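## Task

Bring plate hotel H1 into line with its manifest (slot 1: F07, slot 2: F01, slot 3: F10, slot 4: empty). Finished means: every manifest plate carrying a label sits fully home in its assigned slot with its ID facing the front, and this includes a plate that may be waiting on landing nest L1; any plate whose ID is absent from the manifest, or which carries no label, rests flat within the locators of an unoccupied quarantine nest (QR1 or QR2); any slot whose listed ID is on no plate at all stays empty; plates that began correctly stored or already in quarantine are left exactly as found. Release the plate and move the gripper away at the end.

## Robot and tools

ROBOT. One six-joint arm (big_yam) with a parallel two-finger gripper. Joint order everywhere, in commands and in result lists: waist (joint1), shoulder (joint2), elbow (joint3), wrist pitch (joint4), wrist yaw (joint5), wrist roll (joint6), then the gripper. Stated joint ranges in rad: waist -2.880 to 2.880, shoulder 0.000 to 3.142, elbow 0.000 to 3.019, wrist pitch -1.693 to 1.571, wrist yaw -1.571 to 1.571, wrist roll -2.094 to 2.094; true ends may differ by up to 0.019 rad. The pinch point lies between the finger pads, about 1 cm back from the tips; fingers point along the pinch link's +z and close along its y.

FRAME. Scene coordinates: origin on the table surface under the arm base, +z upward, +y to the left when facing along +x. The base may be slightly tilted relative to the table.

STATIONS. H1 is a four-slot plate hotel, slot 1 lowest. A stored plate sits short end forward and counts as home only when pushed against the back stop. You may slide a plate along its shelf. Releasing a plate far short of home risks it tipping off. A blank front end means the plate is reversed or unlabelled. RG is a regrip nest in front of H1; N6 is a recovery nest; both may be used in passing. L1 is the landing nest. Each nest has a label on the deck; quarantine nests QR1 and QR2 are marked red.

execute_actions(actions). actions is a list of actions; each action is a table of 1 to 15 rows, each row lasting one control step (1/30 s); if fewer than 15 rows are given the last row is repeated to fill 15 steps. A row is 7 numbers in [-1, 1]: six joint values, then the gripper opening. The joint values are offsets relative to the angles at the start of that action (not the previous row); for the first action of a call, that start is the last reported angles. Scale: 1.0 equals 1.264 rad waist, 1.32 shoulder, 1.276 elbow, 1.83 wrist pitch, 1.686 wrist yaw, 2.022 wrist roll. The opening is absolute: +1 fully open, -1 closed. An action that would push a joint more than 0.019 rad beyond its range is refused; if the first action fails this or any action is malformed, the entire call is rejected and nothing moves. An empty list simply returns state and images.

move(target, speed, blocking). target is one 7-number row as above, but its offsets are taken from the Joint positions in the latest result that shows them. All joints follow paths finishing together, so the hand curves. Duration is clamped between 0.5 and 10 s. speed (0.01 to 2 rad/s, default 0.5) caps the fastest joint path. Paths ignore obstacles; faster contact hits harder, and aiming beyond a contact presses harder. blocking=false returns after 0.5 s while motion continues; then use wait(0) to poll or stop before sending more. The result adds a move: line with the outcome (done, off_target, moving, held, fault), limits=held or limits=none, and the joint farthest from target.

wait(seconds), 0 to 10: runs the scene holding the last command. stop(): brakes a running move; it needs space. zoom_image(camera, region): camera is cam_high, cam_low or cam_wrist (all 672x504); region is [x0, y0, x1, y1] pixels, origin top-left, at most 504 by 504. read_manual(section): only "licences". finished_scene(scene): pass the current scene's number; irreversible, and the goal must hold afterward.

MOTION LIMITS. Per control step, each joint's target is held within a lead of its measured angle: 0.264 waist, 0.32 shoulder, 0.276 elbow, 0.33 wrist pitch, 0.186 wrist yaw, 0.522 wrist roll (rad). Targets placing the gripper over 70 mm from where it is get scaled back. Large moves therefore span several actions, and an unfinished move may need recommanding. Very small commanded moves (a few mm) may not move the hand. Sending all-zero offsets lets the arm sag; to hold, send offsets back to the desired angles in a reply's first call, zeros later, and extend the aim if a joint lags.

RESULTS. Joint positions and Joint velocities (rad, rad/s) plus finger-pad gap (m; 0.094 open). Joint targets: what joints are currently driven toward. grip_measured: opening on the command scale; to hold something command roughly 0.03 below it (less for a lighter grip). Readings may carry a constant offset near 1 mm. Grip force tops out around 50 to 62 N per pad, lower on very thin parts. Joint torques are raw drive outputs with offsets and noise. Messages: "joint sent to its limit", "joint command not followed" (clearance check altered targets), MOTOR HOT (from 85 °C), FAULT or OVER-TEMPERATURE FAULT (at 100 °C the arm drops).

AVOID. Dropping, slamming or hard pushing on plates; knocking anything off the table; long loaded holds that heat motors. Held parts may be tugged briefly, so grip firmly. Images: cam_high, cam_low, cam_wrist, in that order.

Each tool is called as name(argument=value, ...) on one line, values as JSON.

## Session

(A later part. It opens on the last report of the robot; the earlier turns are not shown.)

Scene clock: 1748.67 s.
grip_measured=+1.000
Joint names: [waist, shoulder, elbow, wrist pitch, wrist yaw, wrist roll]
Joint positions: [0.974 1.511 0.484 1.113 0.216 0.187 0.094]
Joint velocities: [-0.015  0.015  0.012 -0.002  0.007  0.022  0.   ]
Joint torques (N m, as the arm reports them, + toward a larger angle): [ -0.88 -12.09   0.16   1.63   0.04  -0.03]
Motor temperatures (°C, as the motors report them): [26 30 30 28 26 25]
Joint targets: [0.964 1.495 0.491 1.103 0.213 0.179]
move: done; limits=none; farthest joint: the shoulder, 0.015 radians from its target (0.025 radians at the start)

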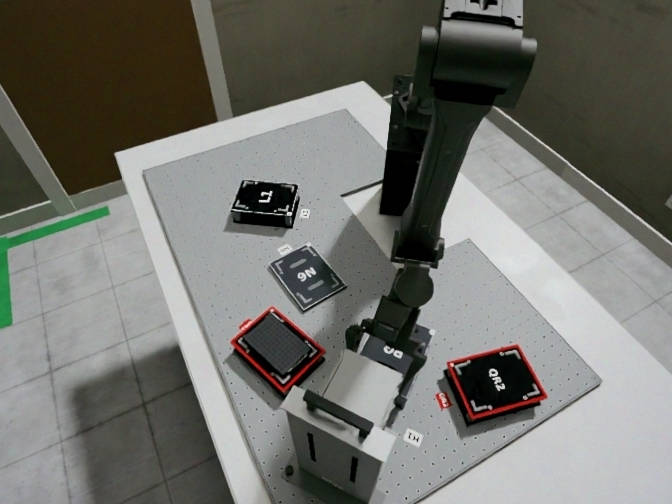

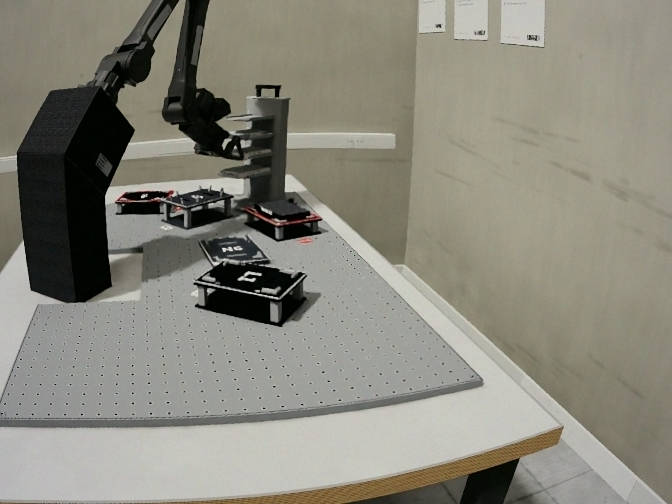

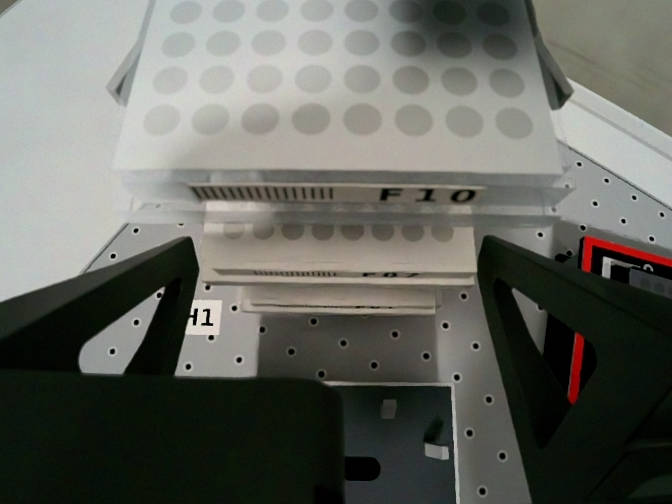

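execute_actions(actions=[[[-0.006,-0.009,0.004,-0.004,0,-0.003,0.97],[-0.006,-0.009,0.004,-0.004,0,-0.003,0.94],[-0.006,-0.009,0.004,-0.004,0,-0.003,0.91],[-0.006,-0.009,0.004,-0.004,0,-0.003,0.89],[-0.006,-0.009,0.004,-0.004,0,-0.003,0.87],[-0.006,-0.009,0.004,-0.004,0,-0.003,0.86],[-0.006,-0.009,0.004,-0.004,0,-0.003,0.85],[-0.006,-0.009,0.004,-0.004,0,-0.003,0.84],[-0.006,-0.009,0.004,-0.004,0,-0.003,0.83],[-0.006,-0.009,0.004,-0.004,0,-0.003,0.82],[-0.006,-0.009,0.004,-0.004,0,-0.003,0.81],[-0.006,-0.009,0.004,-0.004,0,-0.003,0.80],[-0.006,-0.009,0.004,-0.004,0,-0.003,0.79],[-0.006,-0.009,0.004,-0.004,0,-0.003,0.785],[-0.006,-0.009,0.004,-0.004,0,-0.003,0.78]]])

Scene clock: 1769.33 s.
grip_measured=+0.793
Joint names: [waist, shoulder, elbow, wrist pitch, wrist yaw, wrist roll]
Joint positions: [0.974 1.511 0.484 1.113 0.216 0.187 0.084]
Joint velocities: [ 0.005  0.005 -0.022 -0.002 -0.007 -0.037 -0.001]
Joint torques (N m, as the arm reports them, + toward a larger angle): [ -0.85 -11.79   0.05   1.69   0.17  -0.02]
Motor temperatures (°C, as the motors report them): [26 30 30 28 26 25]
Joint targets: [0.966 1.499 0.489 1.106 0.216 0.181]

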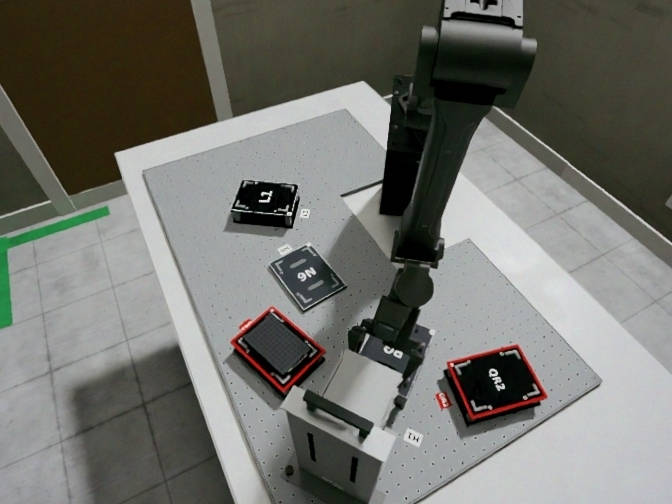

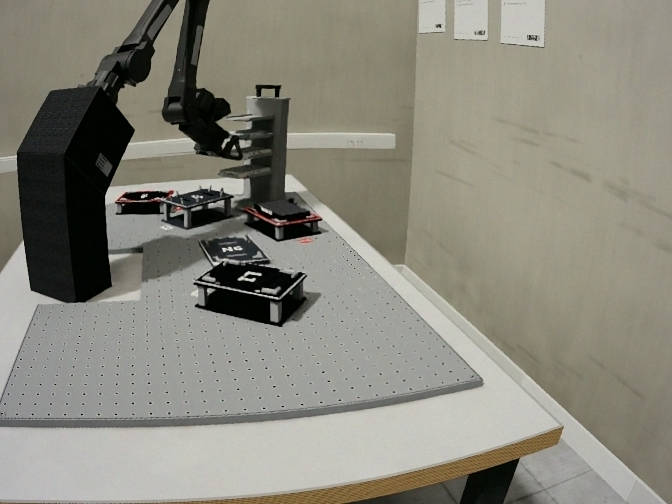

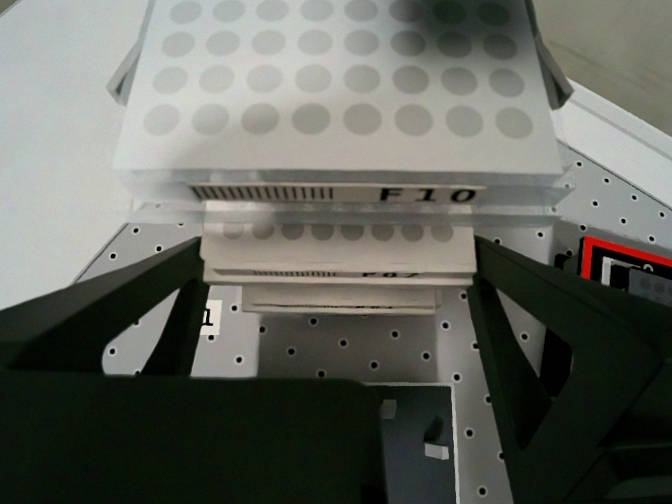

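execute_actions(actions=[[[0.0,0.0,0.0,0.0,0,0,0.775],[0.002,0.002,-0.001,0.003,0,0,0.77],[0.004,0.004,-0.003,0.006,0.001,0,0.765],[0.0063,0.0061,-0.0047,0.0093,0.0012,0,0.76],[0.0063,0.0061,-0.0047,0.0093,0.0012,0,0.755]],[[0.0065,0.0062,-0.0053,0.0098,0.0014,0,0.755],[0.0073,0.0066,-0.0072,0.0114,0.0019,0,0.755],[0.0084,0.0072,-0.0102,0.0140,0.0027,0,0.755],[0.0100,0.0080,-0.0143,0.0174,0.0039,0,0.755],[0.0119,0.0090,-0.0192,0.0216,0.0052,0,0.755],[0.0140,0.0101,-0.0247,0.0262,0.0068,0,0.755],[0.0163,0.0113,-0.0306,0.0313,0.0084,0,0.755],[0.0186,0.0124,-0.0367,0.0363,0.0101,0,0.755],[0.0209,0.0136,-0.0426,0.0414,0.0117,0,0.755],[0.0230,0.0147,-0.0481,0.0461,0.0133,0,0.755],[0.0249,0.0157,-0.0530,0.0502,0.0146,0,0.755],[0.0265,0.0165,-0.0571,0.0536,0.0158,0,0.755],[0.0276,0.0171,-0.0601,0.0562,0.0166,0,0.755],[0.0284,0.0175,-0.0620,0.0578,0.0171,0,0.755],[0.0286,0.0176,-0.0626,0.0583,0.0173,0,0.755]]])

wait(seconds=0.5)

Scene clock: 1839.10 s.
grip_measured=+0.773
Joint names: [waist, shoulder, elbow, wrist pitch, wrist yaw, wrist roll]
Joint positions: [1.001 1.525 0.413 1.191 0.241 0.187 0.083]
Joint velocities: [ 0.034  0.024 -0.115  0.105 -0.022  0.007 -0.   ]
Joint torques (N m, as the arm reports them, + toward a larger angle): [ 0.66 -9.35 -1.08  2.86  0.31  0.05]
Motor temperatures (°C, as the motors report them): [26 30 30 28 26 25]
Joint targets: [1.010 1.534 0.404 1.220 0.244 0.187]

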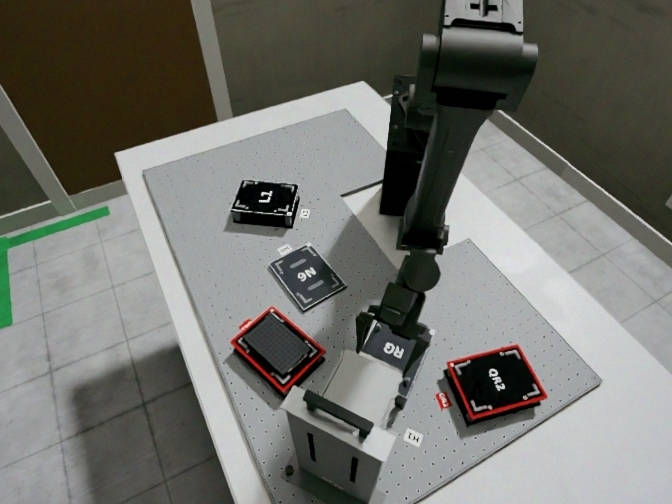

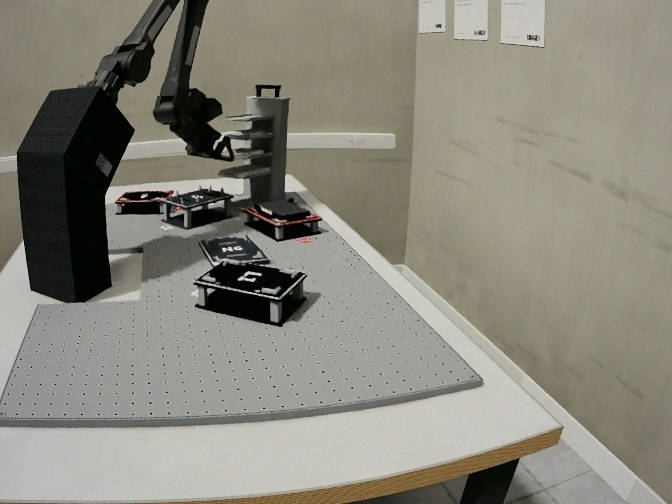

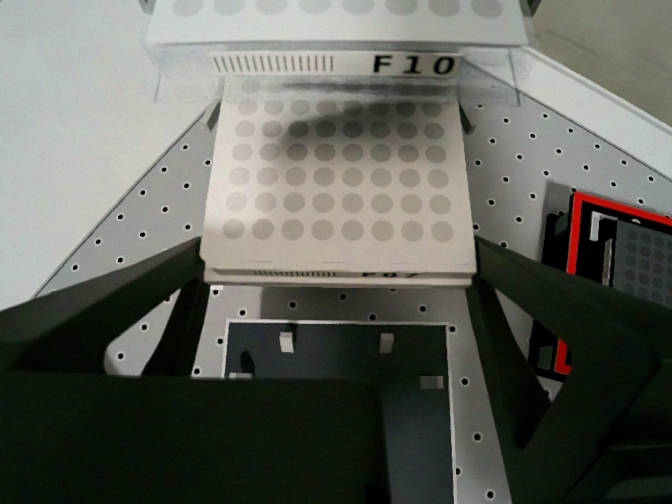

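Scene clock: 1839.60 s.
grip_measured=+0.773
Joint names: [waist, shoulder, elbow, wrist pitch, wrist yaw, wrist roll]
Joint positions: [1.002 1.527 0.409 1.198 0.242 0.187 0.083]
Joint velocities: [-0.005 -0.015 -0.022 -0.002 -0.022  0.051  0.001]
Joint torques (N m, as the arm reports them, + toward a larger angle): [ 0.81 -9.17 -1.32  2.91  0.31  0.05]
Motor temperatures (°C, as the motors report them): [26 30 30 28 26 25]
Joint targets: [1.010 1.534 0.404 1.219 0.244 0.187]
wait: 0.50 s; at rest by 0.30 s

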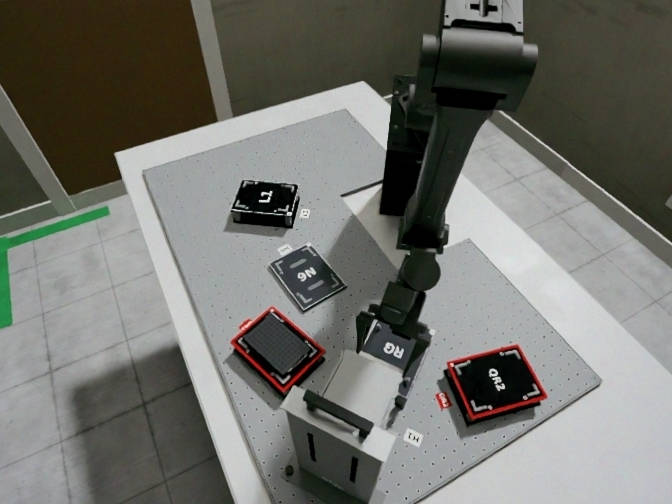

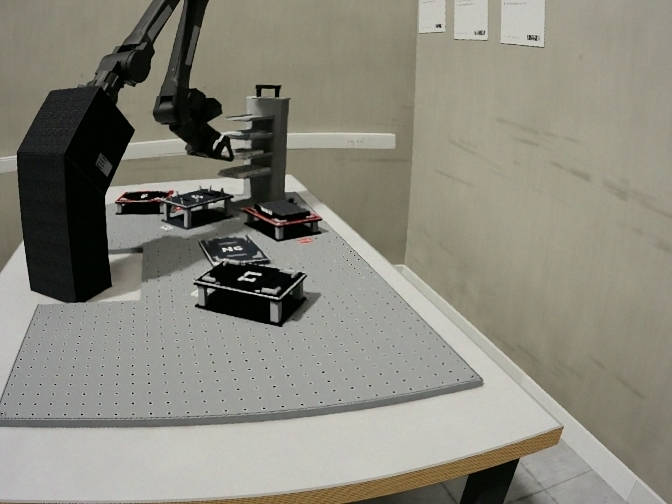

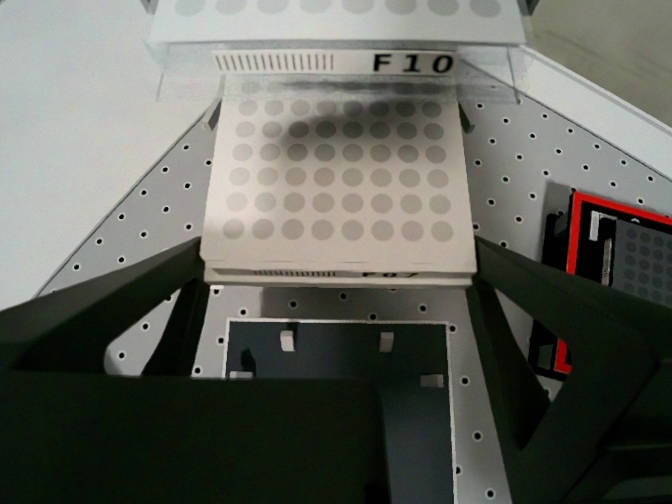

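execute_actions(actions=[[[0.0063,0.0053,-0.0039,0.0115,0.0012,0,0.75],[0.0063,0.0053,-0.0039,0.0115,0.0012,0,0.745],[0.0063,0.0053,-0.0039,0.0115,0.0012,0,0.74],[0.0063,0.0053,-0.0039,0.0115,0.0012,0,0.735]],[[0.0066,0.0054,-0.0047,0.0178,0.0015,0,0.735],[0.0077,0.0057,-0.0072,0.0224,0.0023,0,0.735],[0.0093,0.0063,-0.0112,0.0280,0.0035,0,0.735],[0.0115,0.0070,-0.0166,0.0343,0.0053,0,0.735],[0.0142,0.0079,-0.0231,0.0411,0.0074,0,0.735],[0.0172,0.0089,-0.0304,0.0479,0.0097,0,0.735],[0.0204,0.0099,-0.0383,0.0547,0.0123,0,0.735],[0.0237,0.0110,-0.0462,0.0610,0.0148,0,0.735],[0.0269,0.0120,-0.0541,0.0666,0.0174,0,0.735],[0.0299,0.0130,-0.0614,0.0712,0.0197,0,0.735],[0.0326,0.0139,-0.0679,0.0747,0.0218,0,0.735],[0.0348,0.0146,-0.0733,0.0768,0.0236,0,0.735],[0.0364,0.0152,-0.0773,0.0775,0.0248,0,0.735],[0.0375,0.0155,-0.0798,0.0775,0.0256,0,0.735],[0.0378,0.0156,-0.0806,0.0775,0.0259,0,0.735]]])

wait(seconds=0.5)

Scene clock: 1860.60 s.
grip_measured=+0.771
Joint names: [waist, shoulder, elbow, wrist pitch, wrist yaw, wrist roll]
Joint positions: [1.04  1.538 0.32  1.314 0.281 0.187 0.083]
Joint velocities: [ 0.034  0.044 -0.154  0.007 -0.037 -0.007 -0.001]
Joint torques (N m, as the arm reports them, + toward a larger angle): [ 0.71 -9.11 -2.12  3.09  0.31  0.04]
Motor temperatures (°C, as the motors report them): [26 30 30 28 26 25]
Joint targets: [1.049 1.547 0.306 1.340 0.285 0.187]

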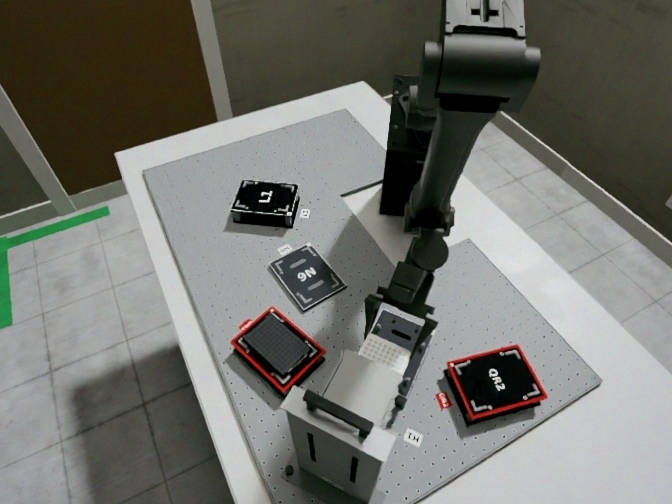

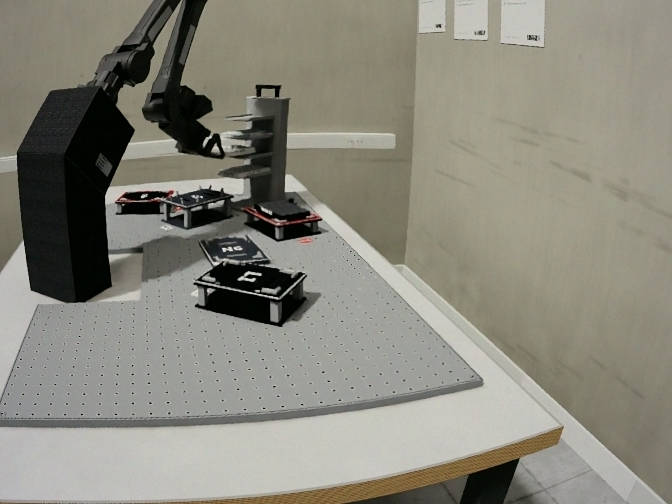

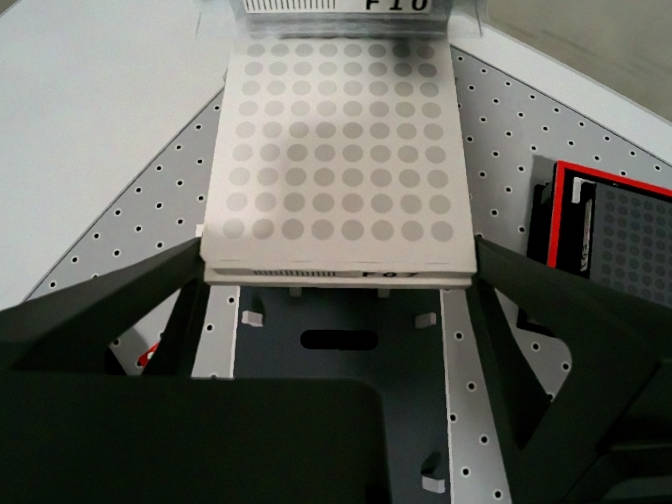

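Scene clock: 1861.10 s.
grip_measured=+0.771
Joint names: [waist, shoulder, elbow, wrist pitch, wrist yaw, wrist roll]
Joint positions: [1.041 1.541 0.314 1.317 0.282 0.187 0.083]
Joint velocities: [-0.015 -0.015 -0.002 -0.002 -0.022 -0.037 -0.001]
Joint torques (N m, as the arm reports them, + toward a larger angle): [ 1.19 -7.99 -2.27  2.96  0.31  0.03]
Motor temperatures (°C, as the motors report them): [26 30 30 28 26 25]
Joint targets: [1.049 1.547 0.306 1.339 0.285 0.187]
wait: 0.50 s; at rest by 0.30 s

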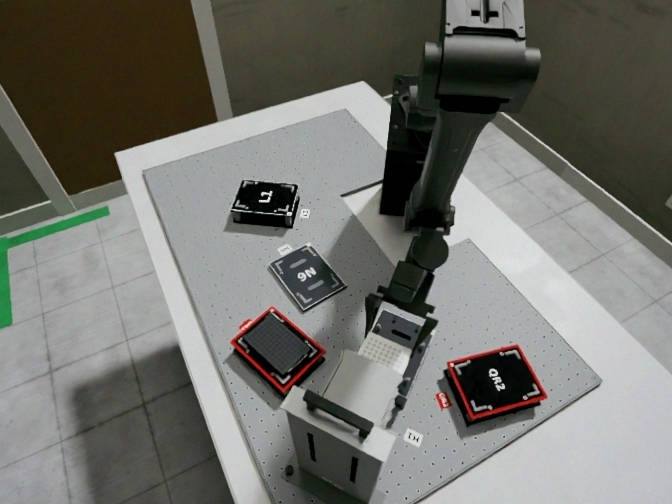

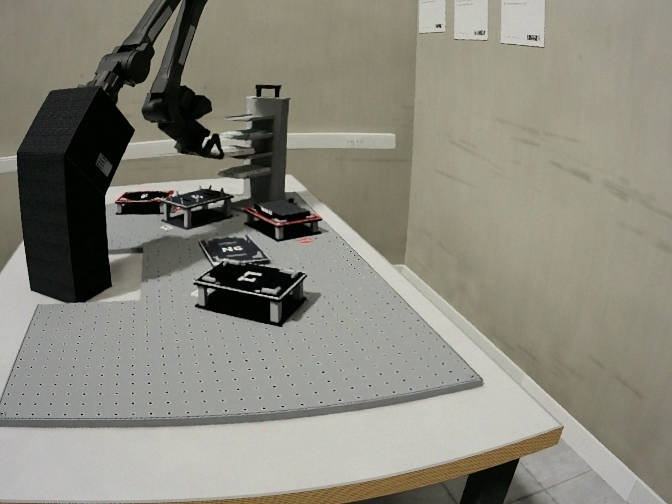

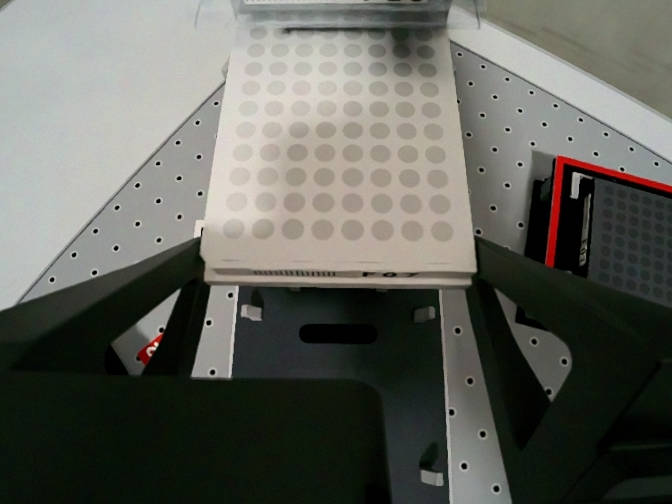

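zoom_image(camera="cam_low", region=[90, 60, 300, 210])

Region (90, 60, 300, 210) of cam_low's 672x504 image, scaled by 2.400, with more detail than that image has; it fills the top 360 rows of this view, and the rest is white.

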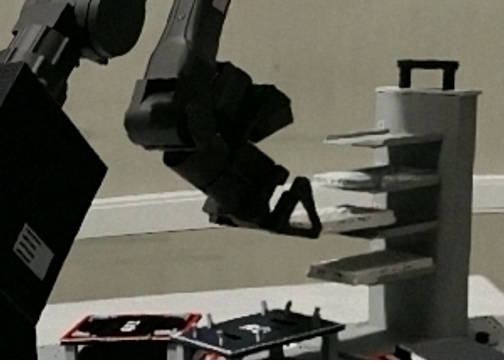

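move(target=[0.0434, 0.0280, -0.0753, 0.0763, 0.0300, -0.0094, 0.735], speed=0.12)

Scene clock: 1875.90 s.
grip_measured=+0.771
Joint names: [waist, shoulder, elbow, wrist pitch, wrist yaw, wrist roll]
Joint positions: [1.087 1.57  0.239 1.434 0.33  0.177 0.083]
Joint velocities: [ 0.005 -0.024 -0.007 -0.002 -0.051  0.037  0.   ]
Joint torques (N m, as the arm reports them, + toward a larger angle): [ 1.34 -7.93 -4.31  3.06  0.27 -0.05]
Motor temperatures (°C, as the motors report them): [26 29 30 28 26 25]
Joint targets: [1.096 1.578 0.218 1.457 0.333 0.168]
move: off_target; limits=none; farthest joint: the wrist pitch, 0.022 radians from its target (0.140 radians at the start)

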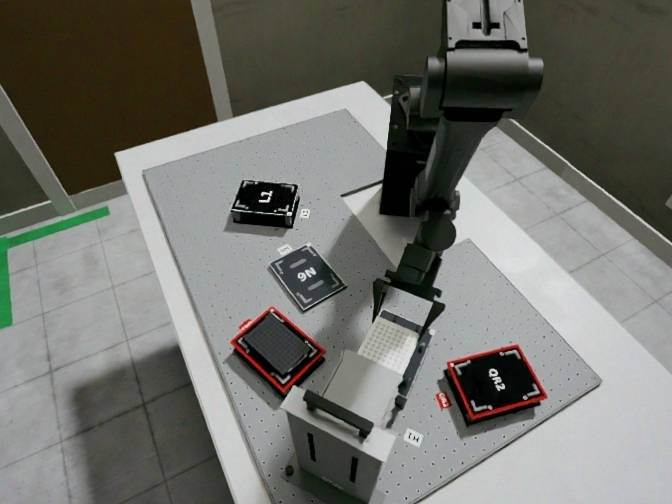

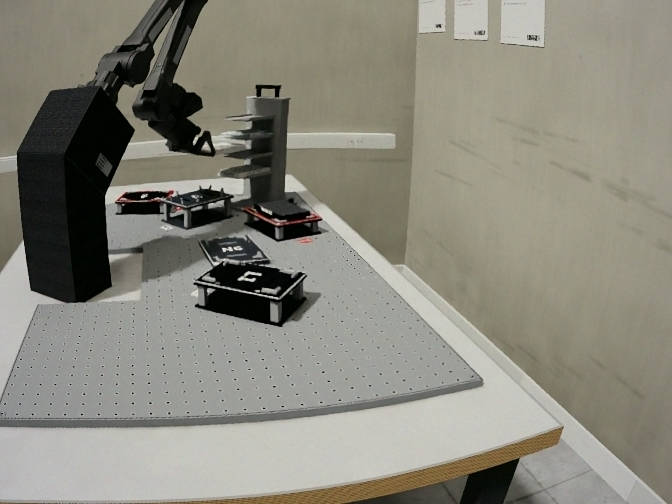

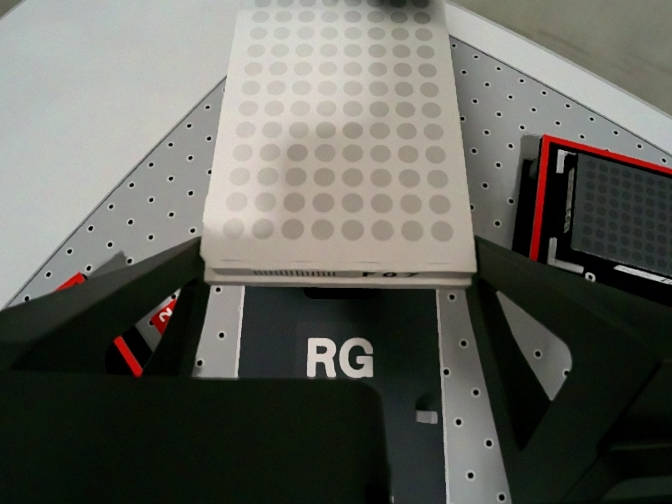

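zoom_image(camera="cam_low", region=[90, 60, 300, 210])

Region (90, 60, 300, 210) of cam_low's 672x504 image, scaled by 2.400, with more detail than that image has; it fills the top 360 rows of this view, and the rest is white.

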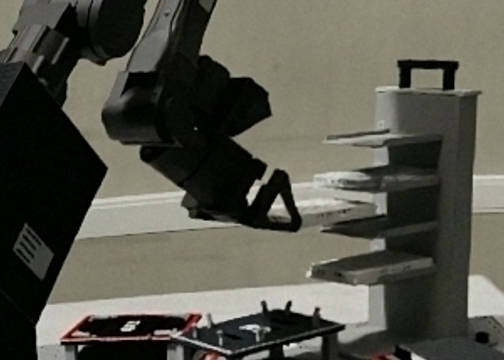

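move(target=[0.0443, -0.0205, -0.0850, 0.0224, 0.0243, -0.0069, 0.735], speed=0.1)

Scene clock: 1913.30 s.
grip_measured=+0.771
Joint names: [waist, shoulder, elbow, wrist pitch, wrist yaw, wrist roll]
Joint positions: [1.133 1.557 0.155 1.453 0.367 0.171 0.083]
Joint velocities: [-0.005  0.005 -0.012  0.012 -0.007  0.022 -0.002]
Joint torques (N m, as the arm reports them, + toward a larger angle): [ 1.59 -8.29 -4.9   2.97  0.3  -0.04]
Motor temperatures (°C, as the motors report them): [26 29 30 28 26 25]
Joint targets: [1.143 1.542 0.131 1.475 0.371 0.163]
move: off_target; limits=none; farthest joint: the elbow, 0.024 radians from its target (0.109 radians at the start)

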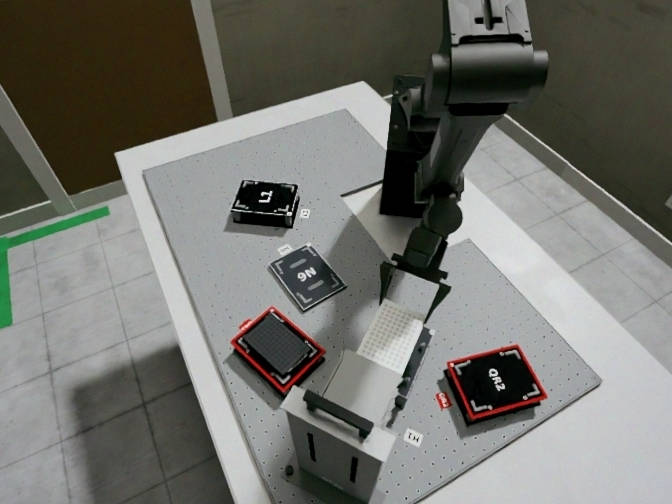

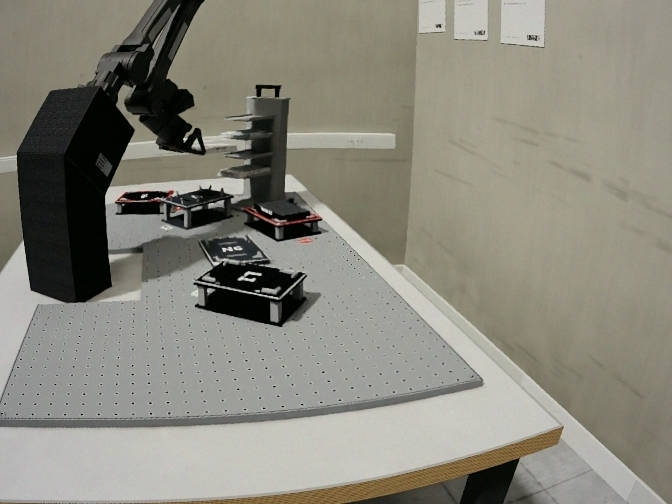

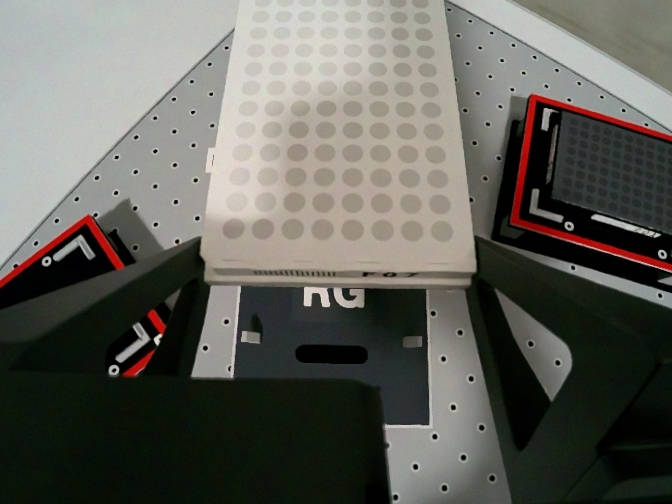

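zoom_image(camera="cam_low", region=[90, 60, 300, 210])

zoom_image(camera="cam_high", region=[300, 250, 480, 430])

Region (90, 60, 300, 210) of cam_low's 672x504 image, scaled by 2.400, with more detail than that image has; it fills the top 360 rows of this view, and the rest is white.

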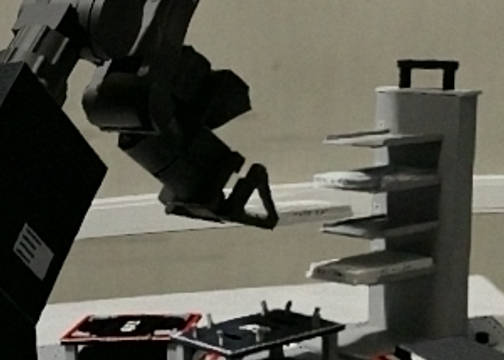

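Region (300, 250, 480, 430) of cam_high's 672x504 image, scaled by 2.800, with more detail than that image has.

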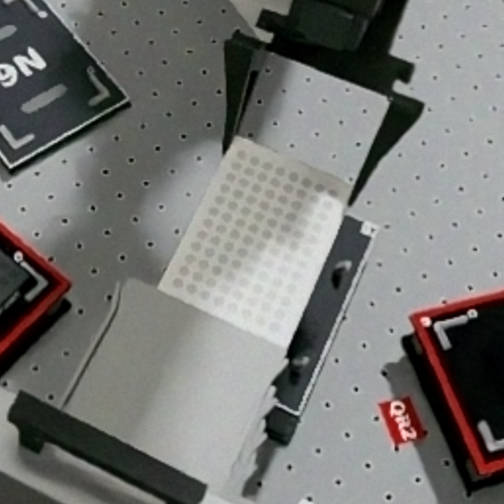

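move(target=[0.0182, -0.1121, -0.0525, -0.0552, 0.0101, -0.004, 0.735], speed=0.12)

Scene clock: 1959.07 s.
grip_measured=+0.771
Joint names: [waist, shoulder, elbow, wrist pitch, wrist yaw, wrist roll]
Joint positions: [1.146 1.422 0.109 1.36  0.382 0.171 0.083]
Joint velocities: [-0.005 -0.005 -0.007 -0.012  0.007  0.022  0.   ]
Joint torques (N m, as the arm reports them, + toward a larger angle): [ 1.51 -7.84 -4.32  1.52  0.34 -0.03]
Motor temperatures (°C, as the motors report them): [26 29 31 28 26 25]
Joint targets: [1.156 1.409 0.088 1.352 0.385 0.163]
move: off_target; limits=none; farthest joint: the elbow, 0.021 radians from its target (0.067 radians at the start)

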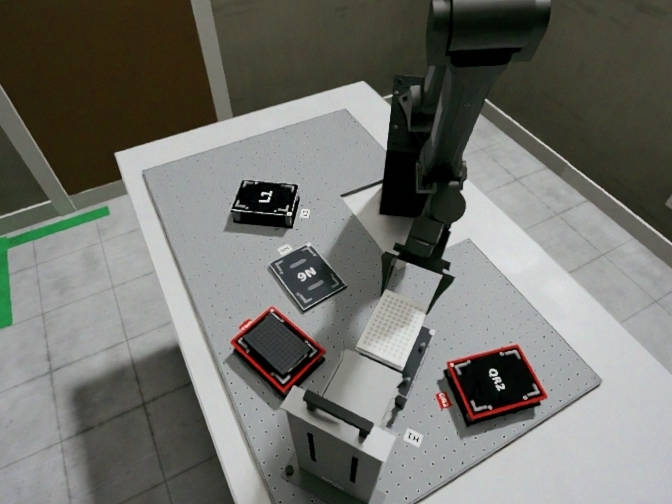

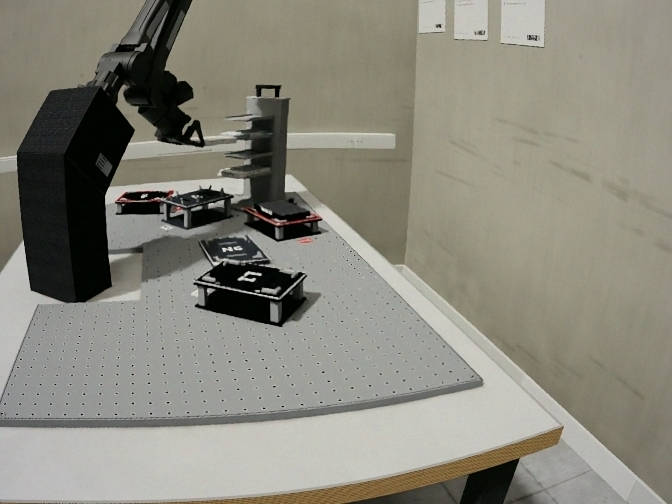

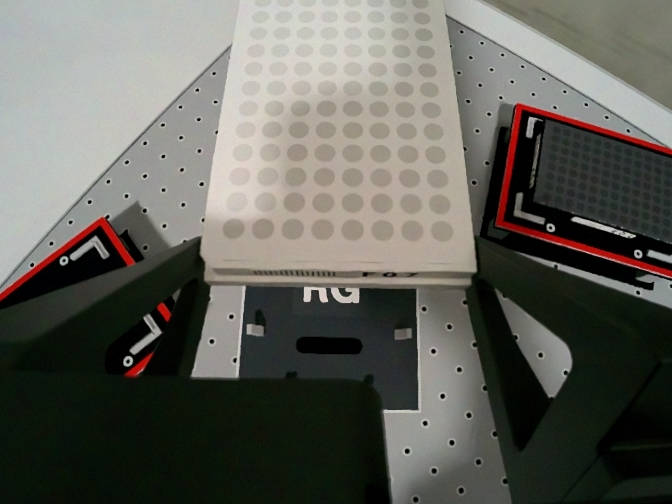

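zoom_image(camera="cam_low", region=[150, 90, 300, 190])

Region (150, 90, 300, 190) of cam_low's 672x504 image, scaled by 3.360, with more detail than that image has.

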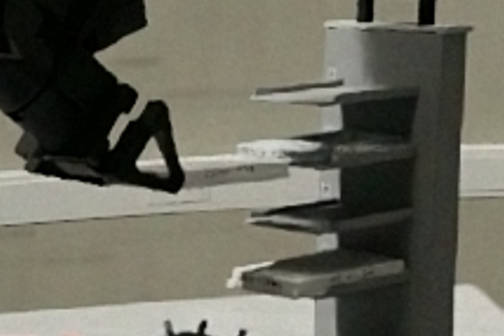

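move(target=[0.0142, -0.1417, -0.0313, -0.0869, 0.0053, -0.004, 0.735], speed=0.15)

Scene clock: 1971.97 s.
grip_measured=+0.771
Joint names: [waist, shoulder, elbow, wrist pitch, wrist yaw, wrist roll]
Joint positions: [1.154 1.246 0.083 1.209 0.387 0.171 0.083]
Joint velocities: [-0.005  0.005 -0.012 -0.007 -0.037 -0.066  0.001]
Joint torques (N m, as the arm reports them, + toward a larger angle): [ 1.58 -7.49 -2.41  1.54  0.33 -0.03]
Motor temperatures (°C, as the motors report them): [26 29 31 28 26 25]
Joint targets: [1.164 1.235 0.069 1.201 0.390 0.163]
move: done; limits=none; farthest joint: the elbow, 0.014 radians from its target (0.040 radians at the start)

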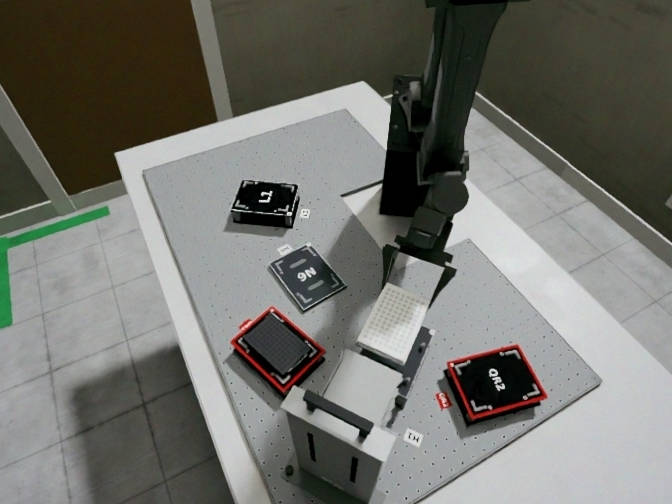

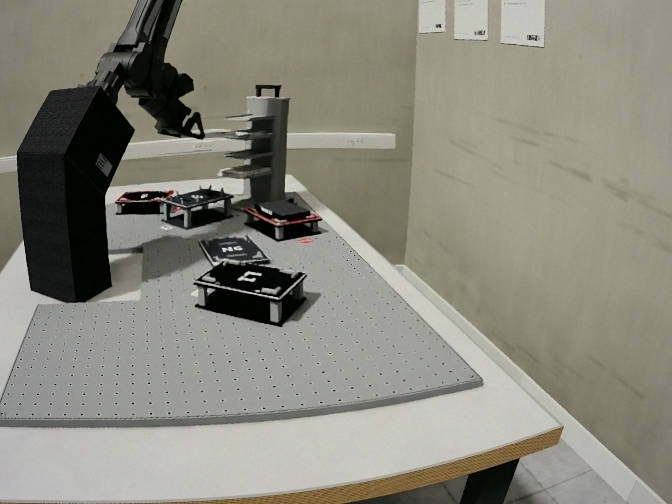

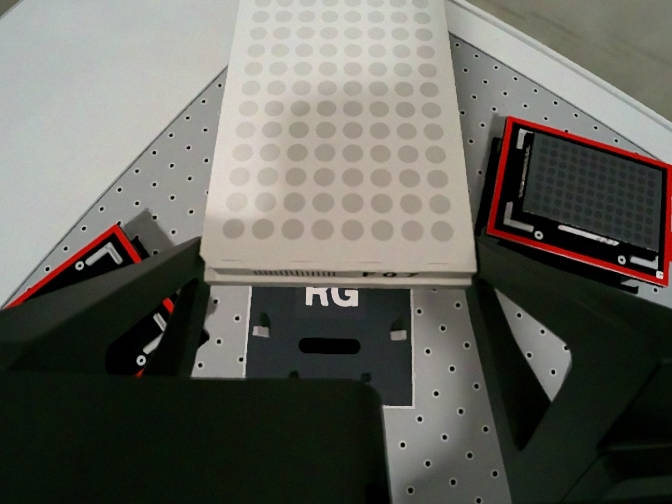

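zoom_image(camera="cam_low", region=[150, 90, 300, 190])

Region (150, 90, 300, 190) of cam_low's 672x504 image, scaled by 3.360, with more detail than that image has.

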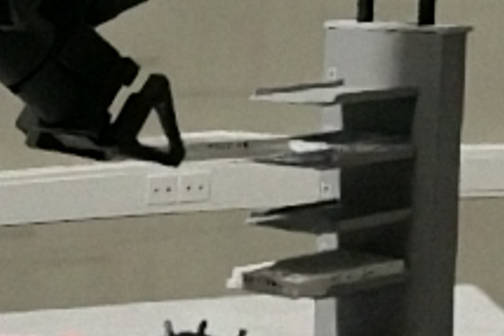

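move(target=[0.0119, -0.1996, -0.0157, -0.1355, 0.0056, -0.004, 0.735], speed=0.15)

Scene clock: 1989.47 s.
grip_measured=+0.771
Joint names: [waist, shoulder, elbow, wrist pitch, wrist yaw, wrist roll]
Joint positions: [1.159 0.993 0.069 0.969 0.393 0.171 0.083]
Joint velocities: [-0.005  0.015 -0.017 -0.012  0.066 -0.007  0.   ]
Joint torques (N m, as the arm reports them, + toward a larger angle): [ 1.48 -5.64  0.15  1.49  0.33 -0.03]
Motor temperatures (°C, as the motors report them): [26 29 30 28 26 25]
Joint targets: [1.169 0.983 0.063 0.961 0.397 0.163]
move: done; limits=none; farthest joint: the shoulder, 0.011 radians from its target (0.264 radians at the start)

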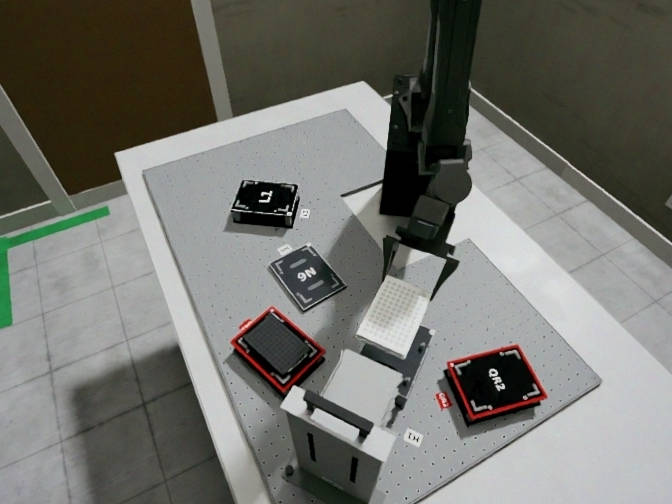

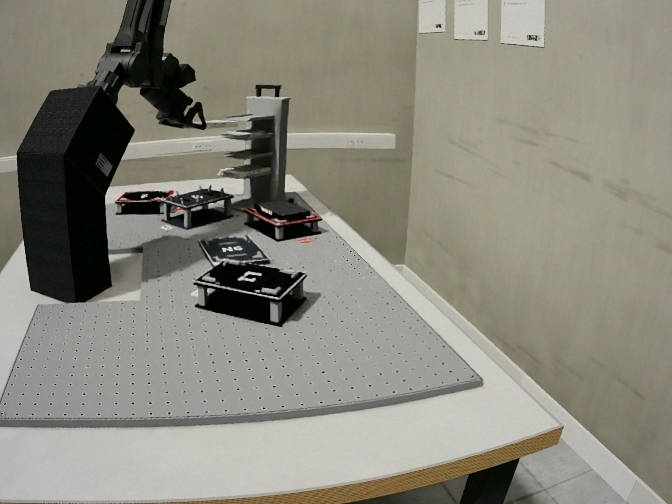

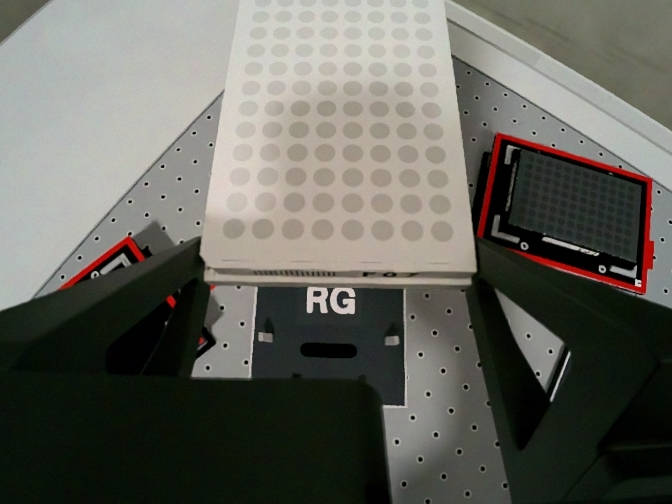

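move(target=[-0.0419, -0.1172, 0.0502, -0.0852, -0.0228, 0.0, 0.735], speed=0.12)

Scene clock: 2003.53 s.
grip_measured=+0.771
Joint names: [waist, shoulder, elbow, wrist pitch, wrist yaw, wrist roll]
Joint positions: [1.115 0.849 0.11  0.82  0.357 0.171 0.083]
Joint velocities: [-0.024 -0.024  0.012 -0.002 -0.037  0.051  0.   ]
Joint torques (N m, as the arm reports them, + toward a larger angle): [-0.52 -5.96  3.96  1.78  0.1   0.04]
Motor temperatures (°C, as the motors report them): [26 28 30 28 26 25]
Joint targets: [1.106 0.838 0.133 0.813 0.355 0.171]
move: off_target; limits=none; farthest joint: the elbow, 0.023 radians from its target (0.064 radians at the start)

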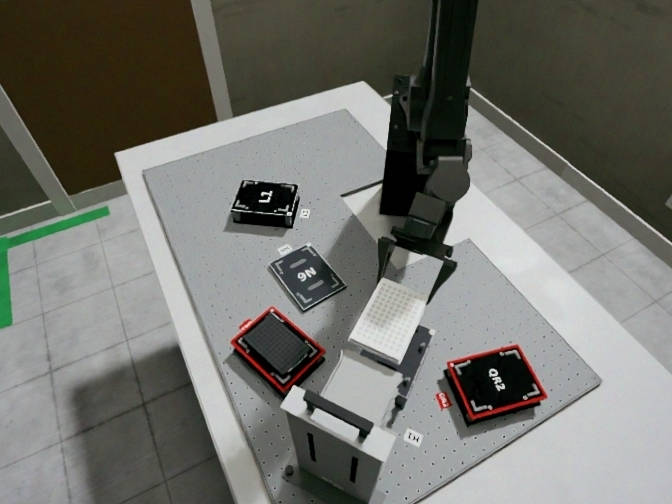

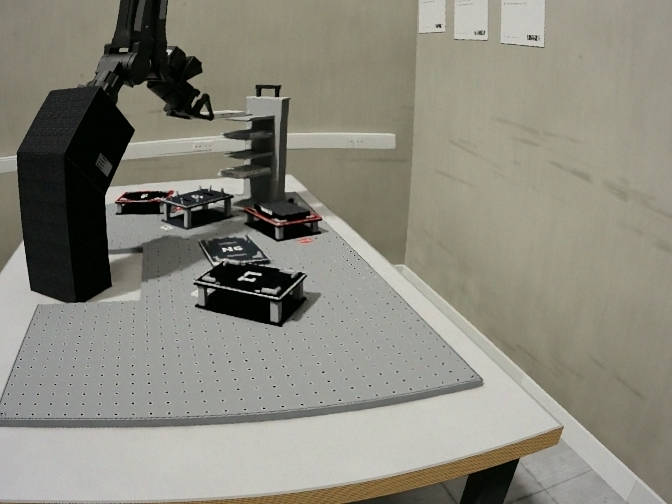

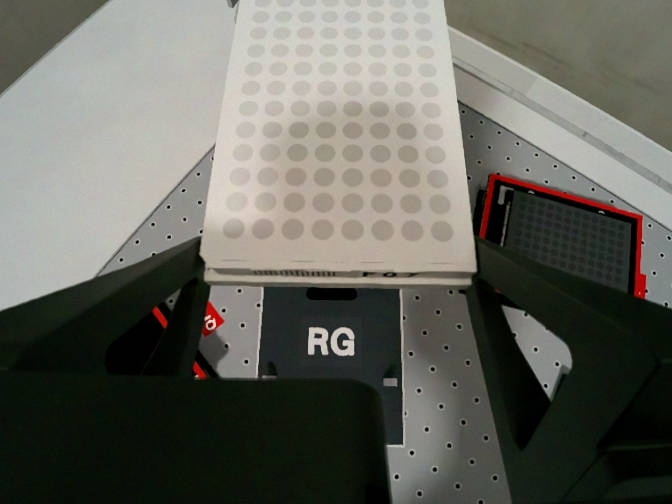

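zoom_image(camera="cam_low", region=[170, 80, 300, 170])

zoom_image(camera="cam_high", region=[300, 260, 460, 430])

Region (170, 80, 300, 170) of cam_low's 672x504 image, scaled by 3.877, with more detail than that image has; it fills the top 349 rows of this view, and the rest is white.

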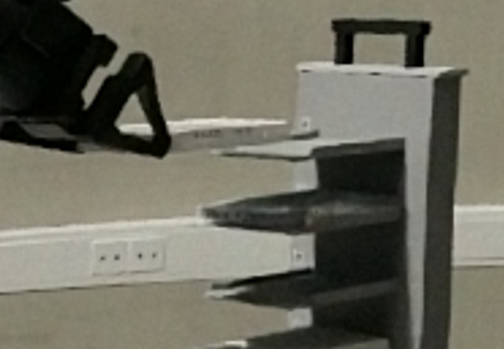

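Region (300, 260, 460, 430) of cam_high's 672x504 image, scaled by 2.965, with more detail than that image has; it fills the left 474 columns of this view, and the rest is white.

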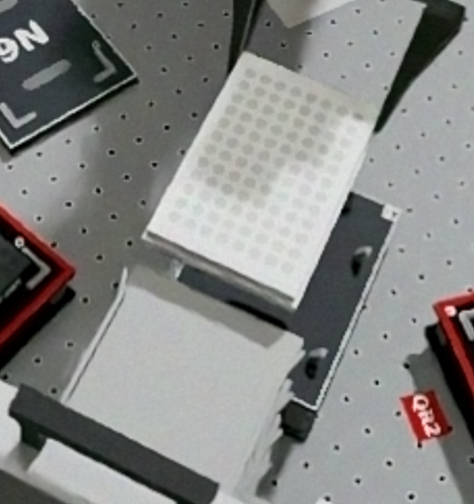

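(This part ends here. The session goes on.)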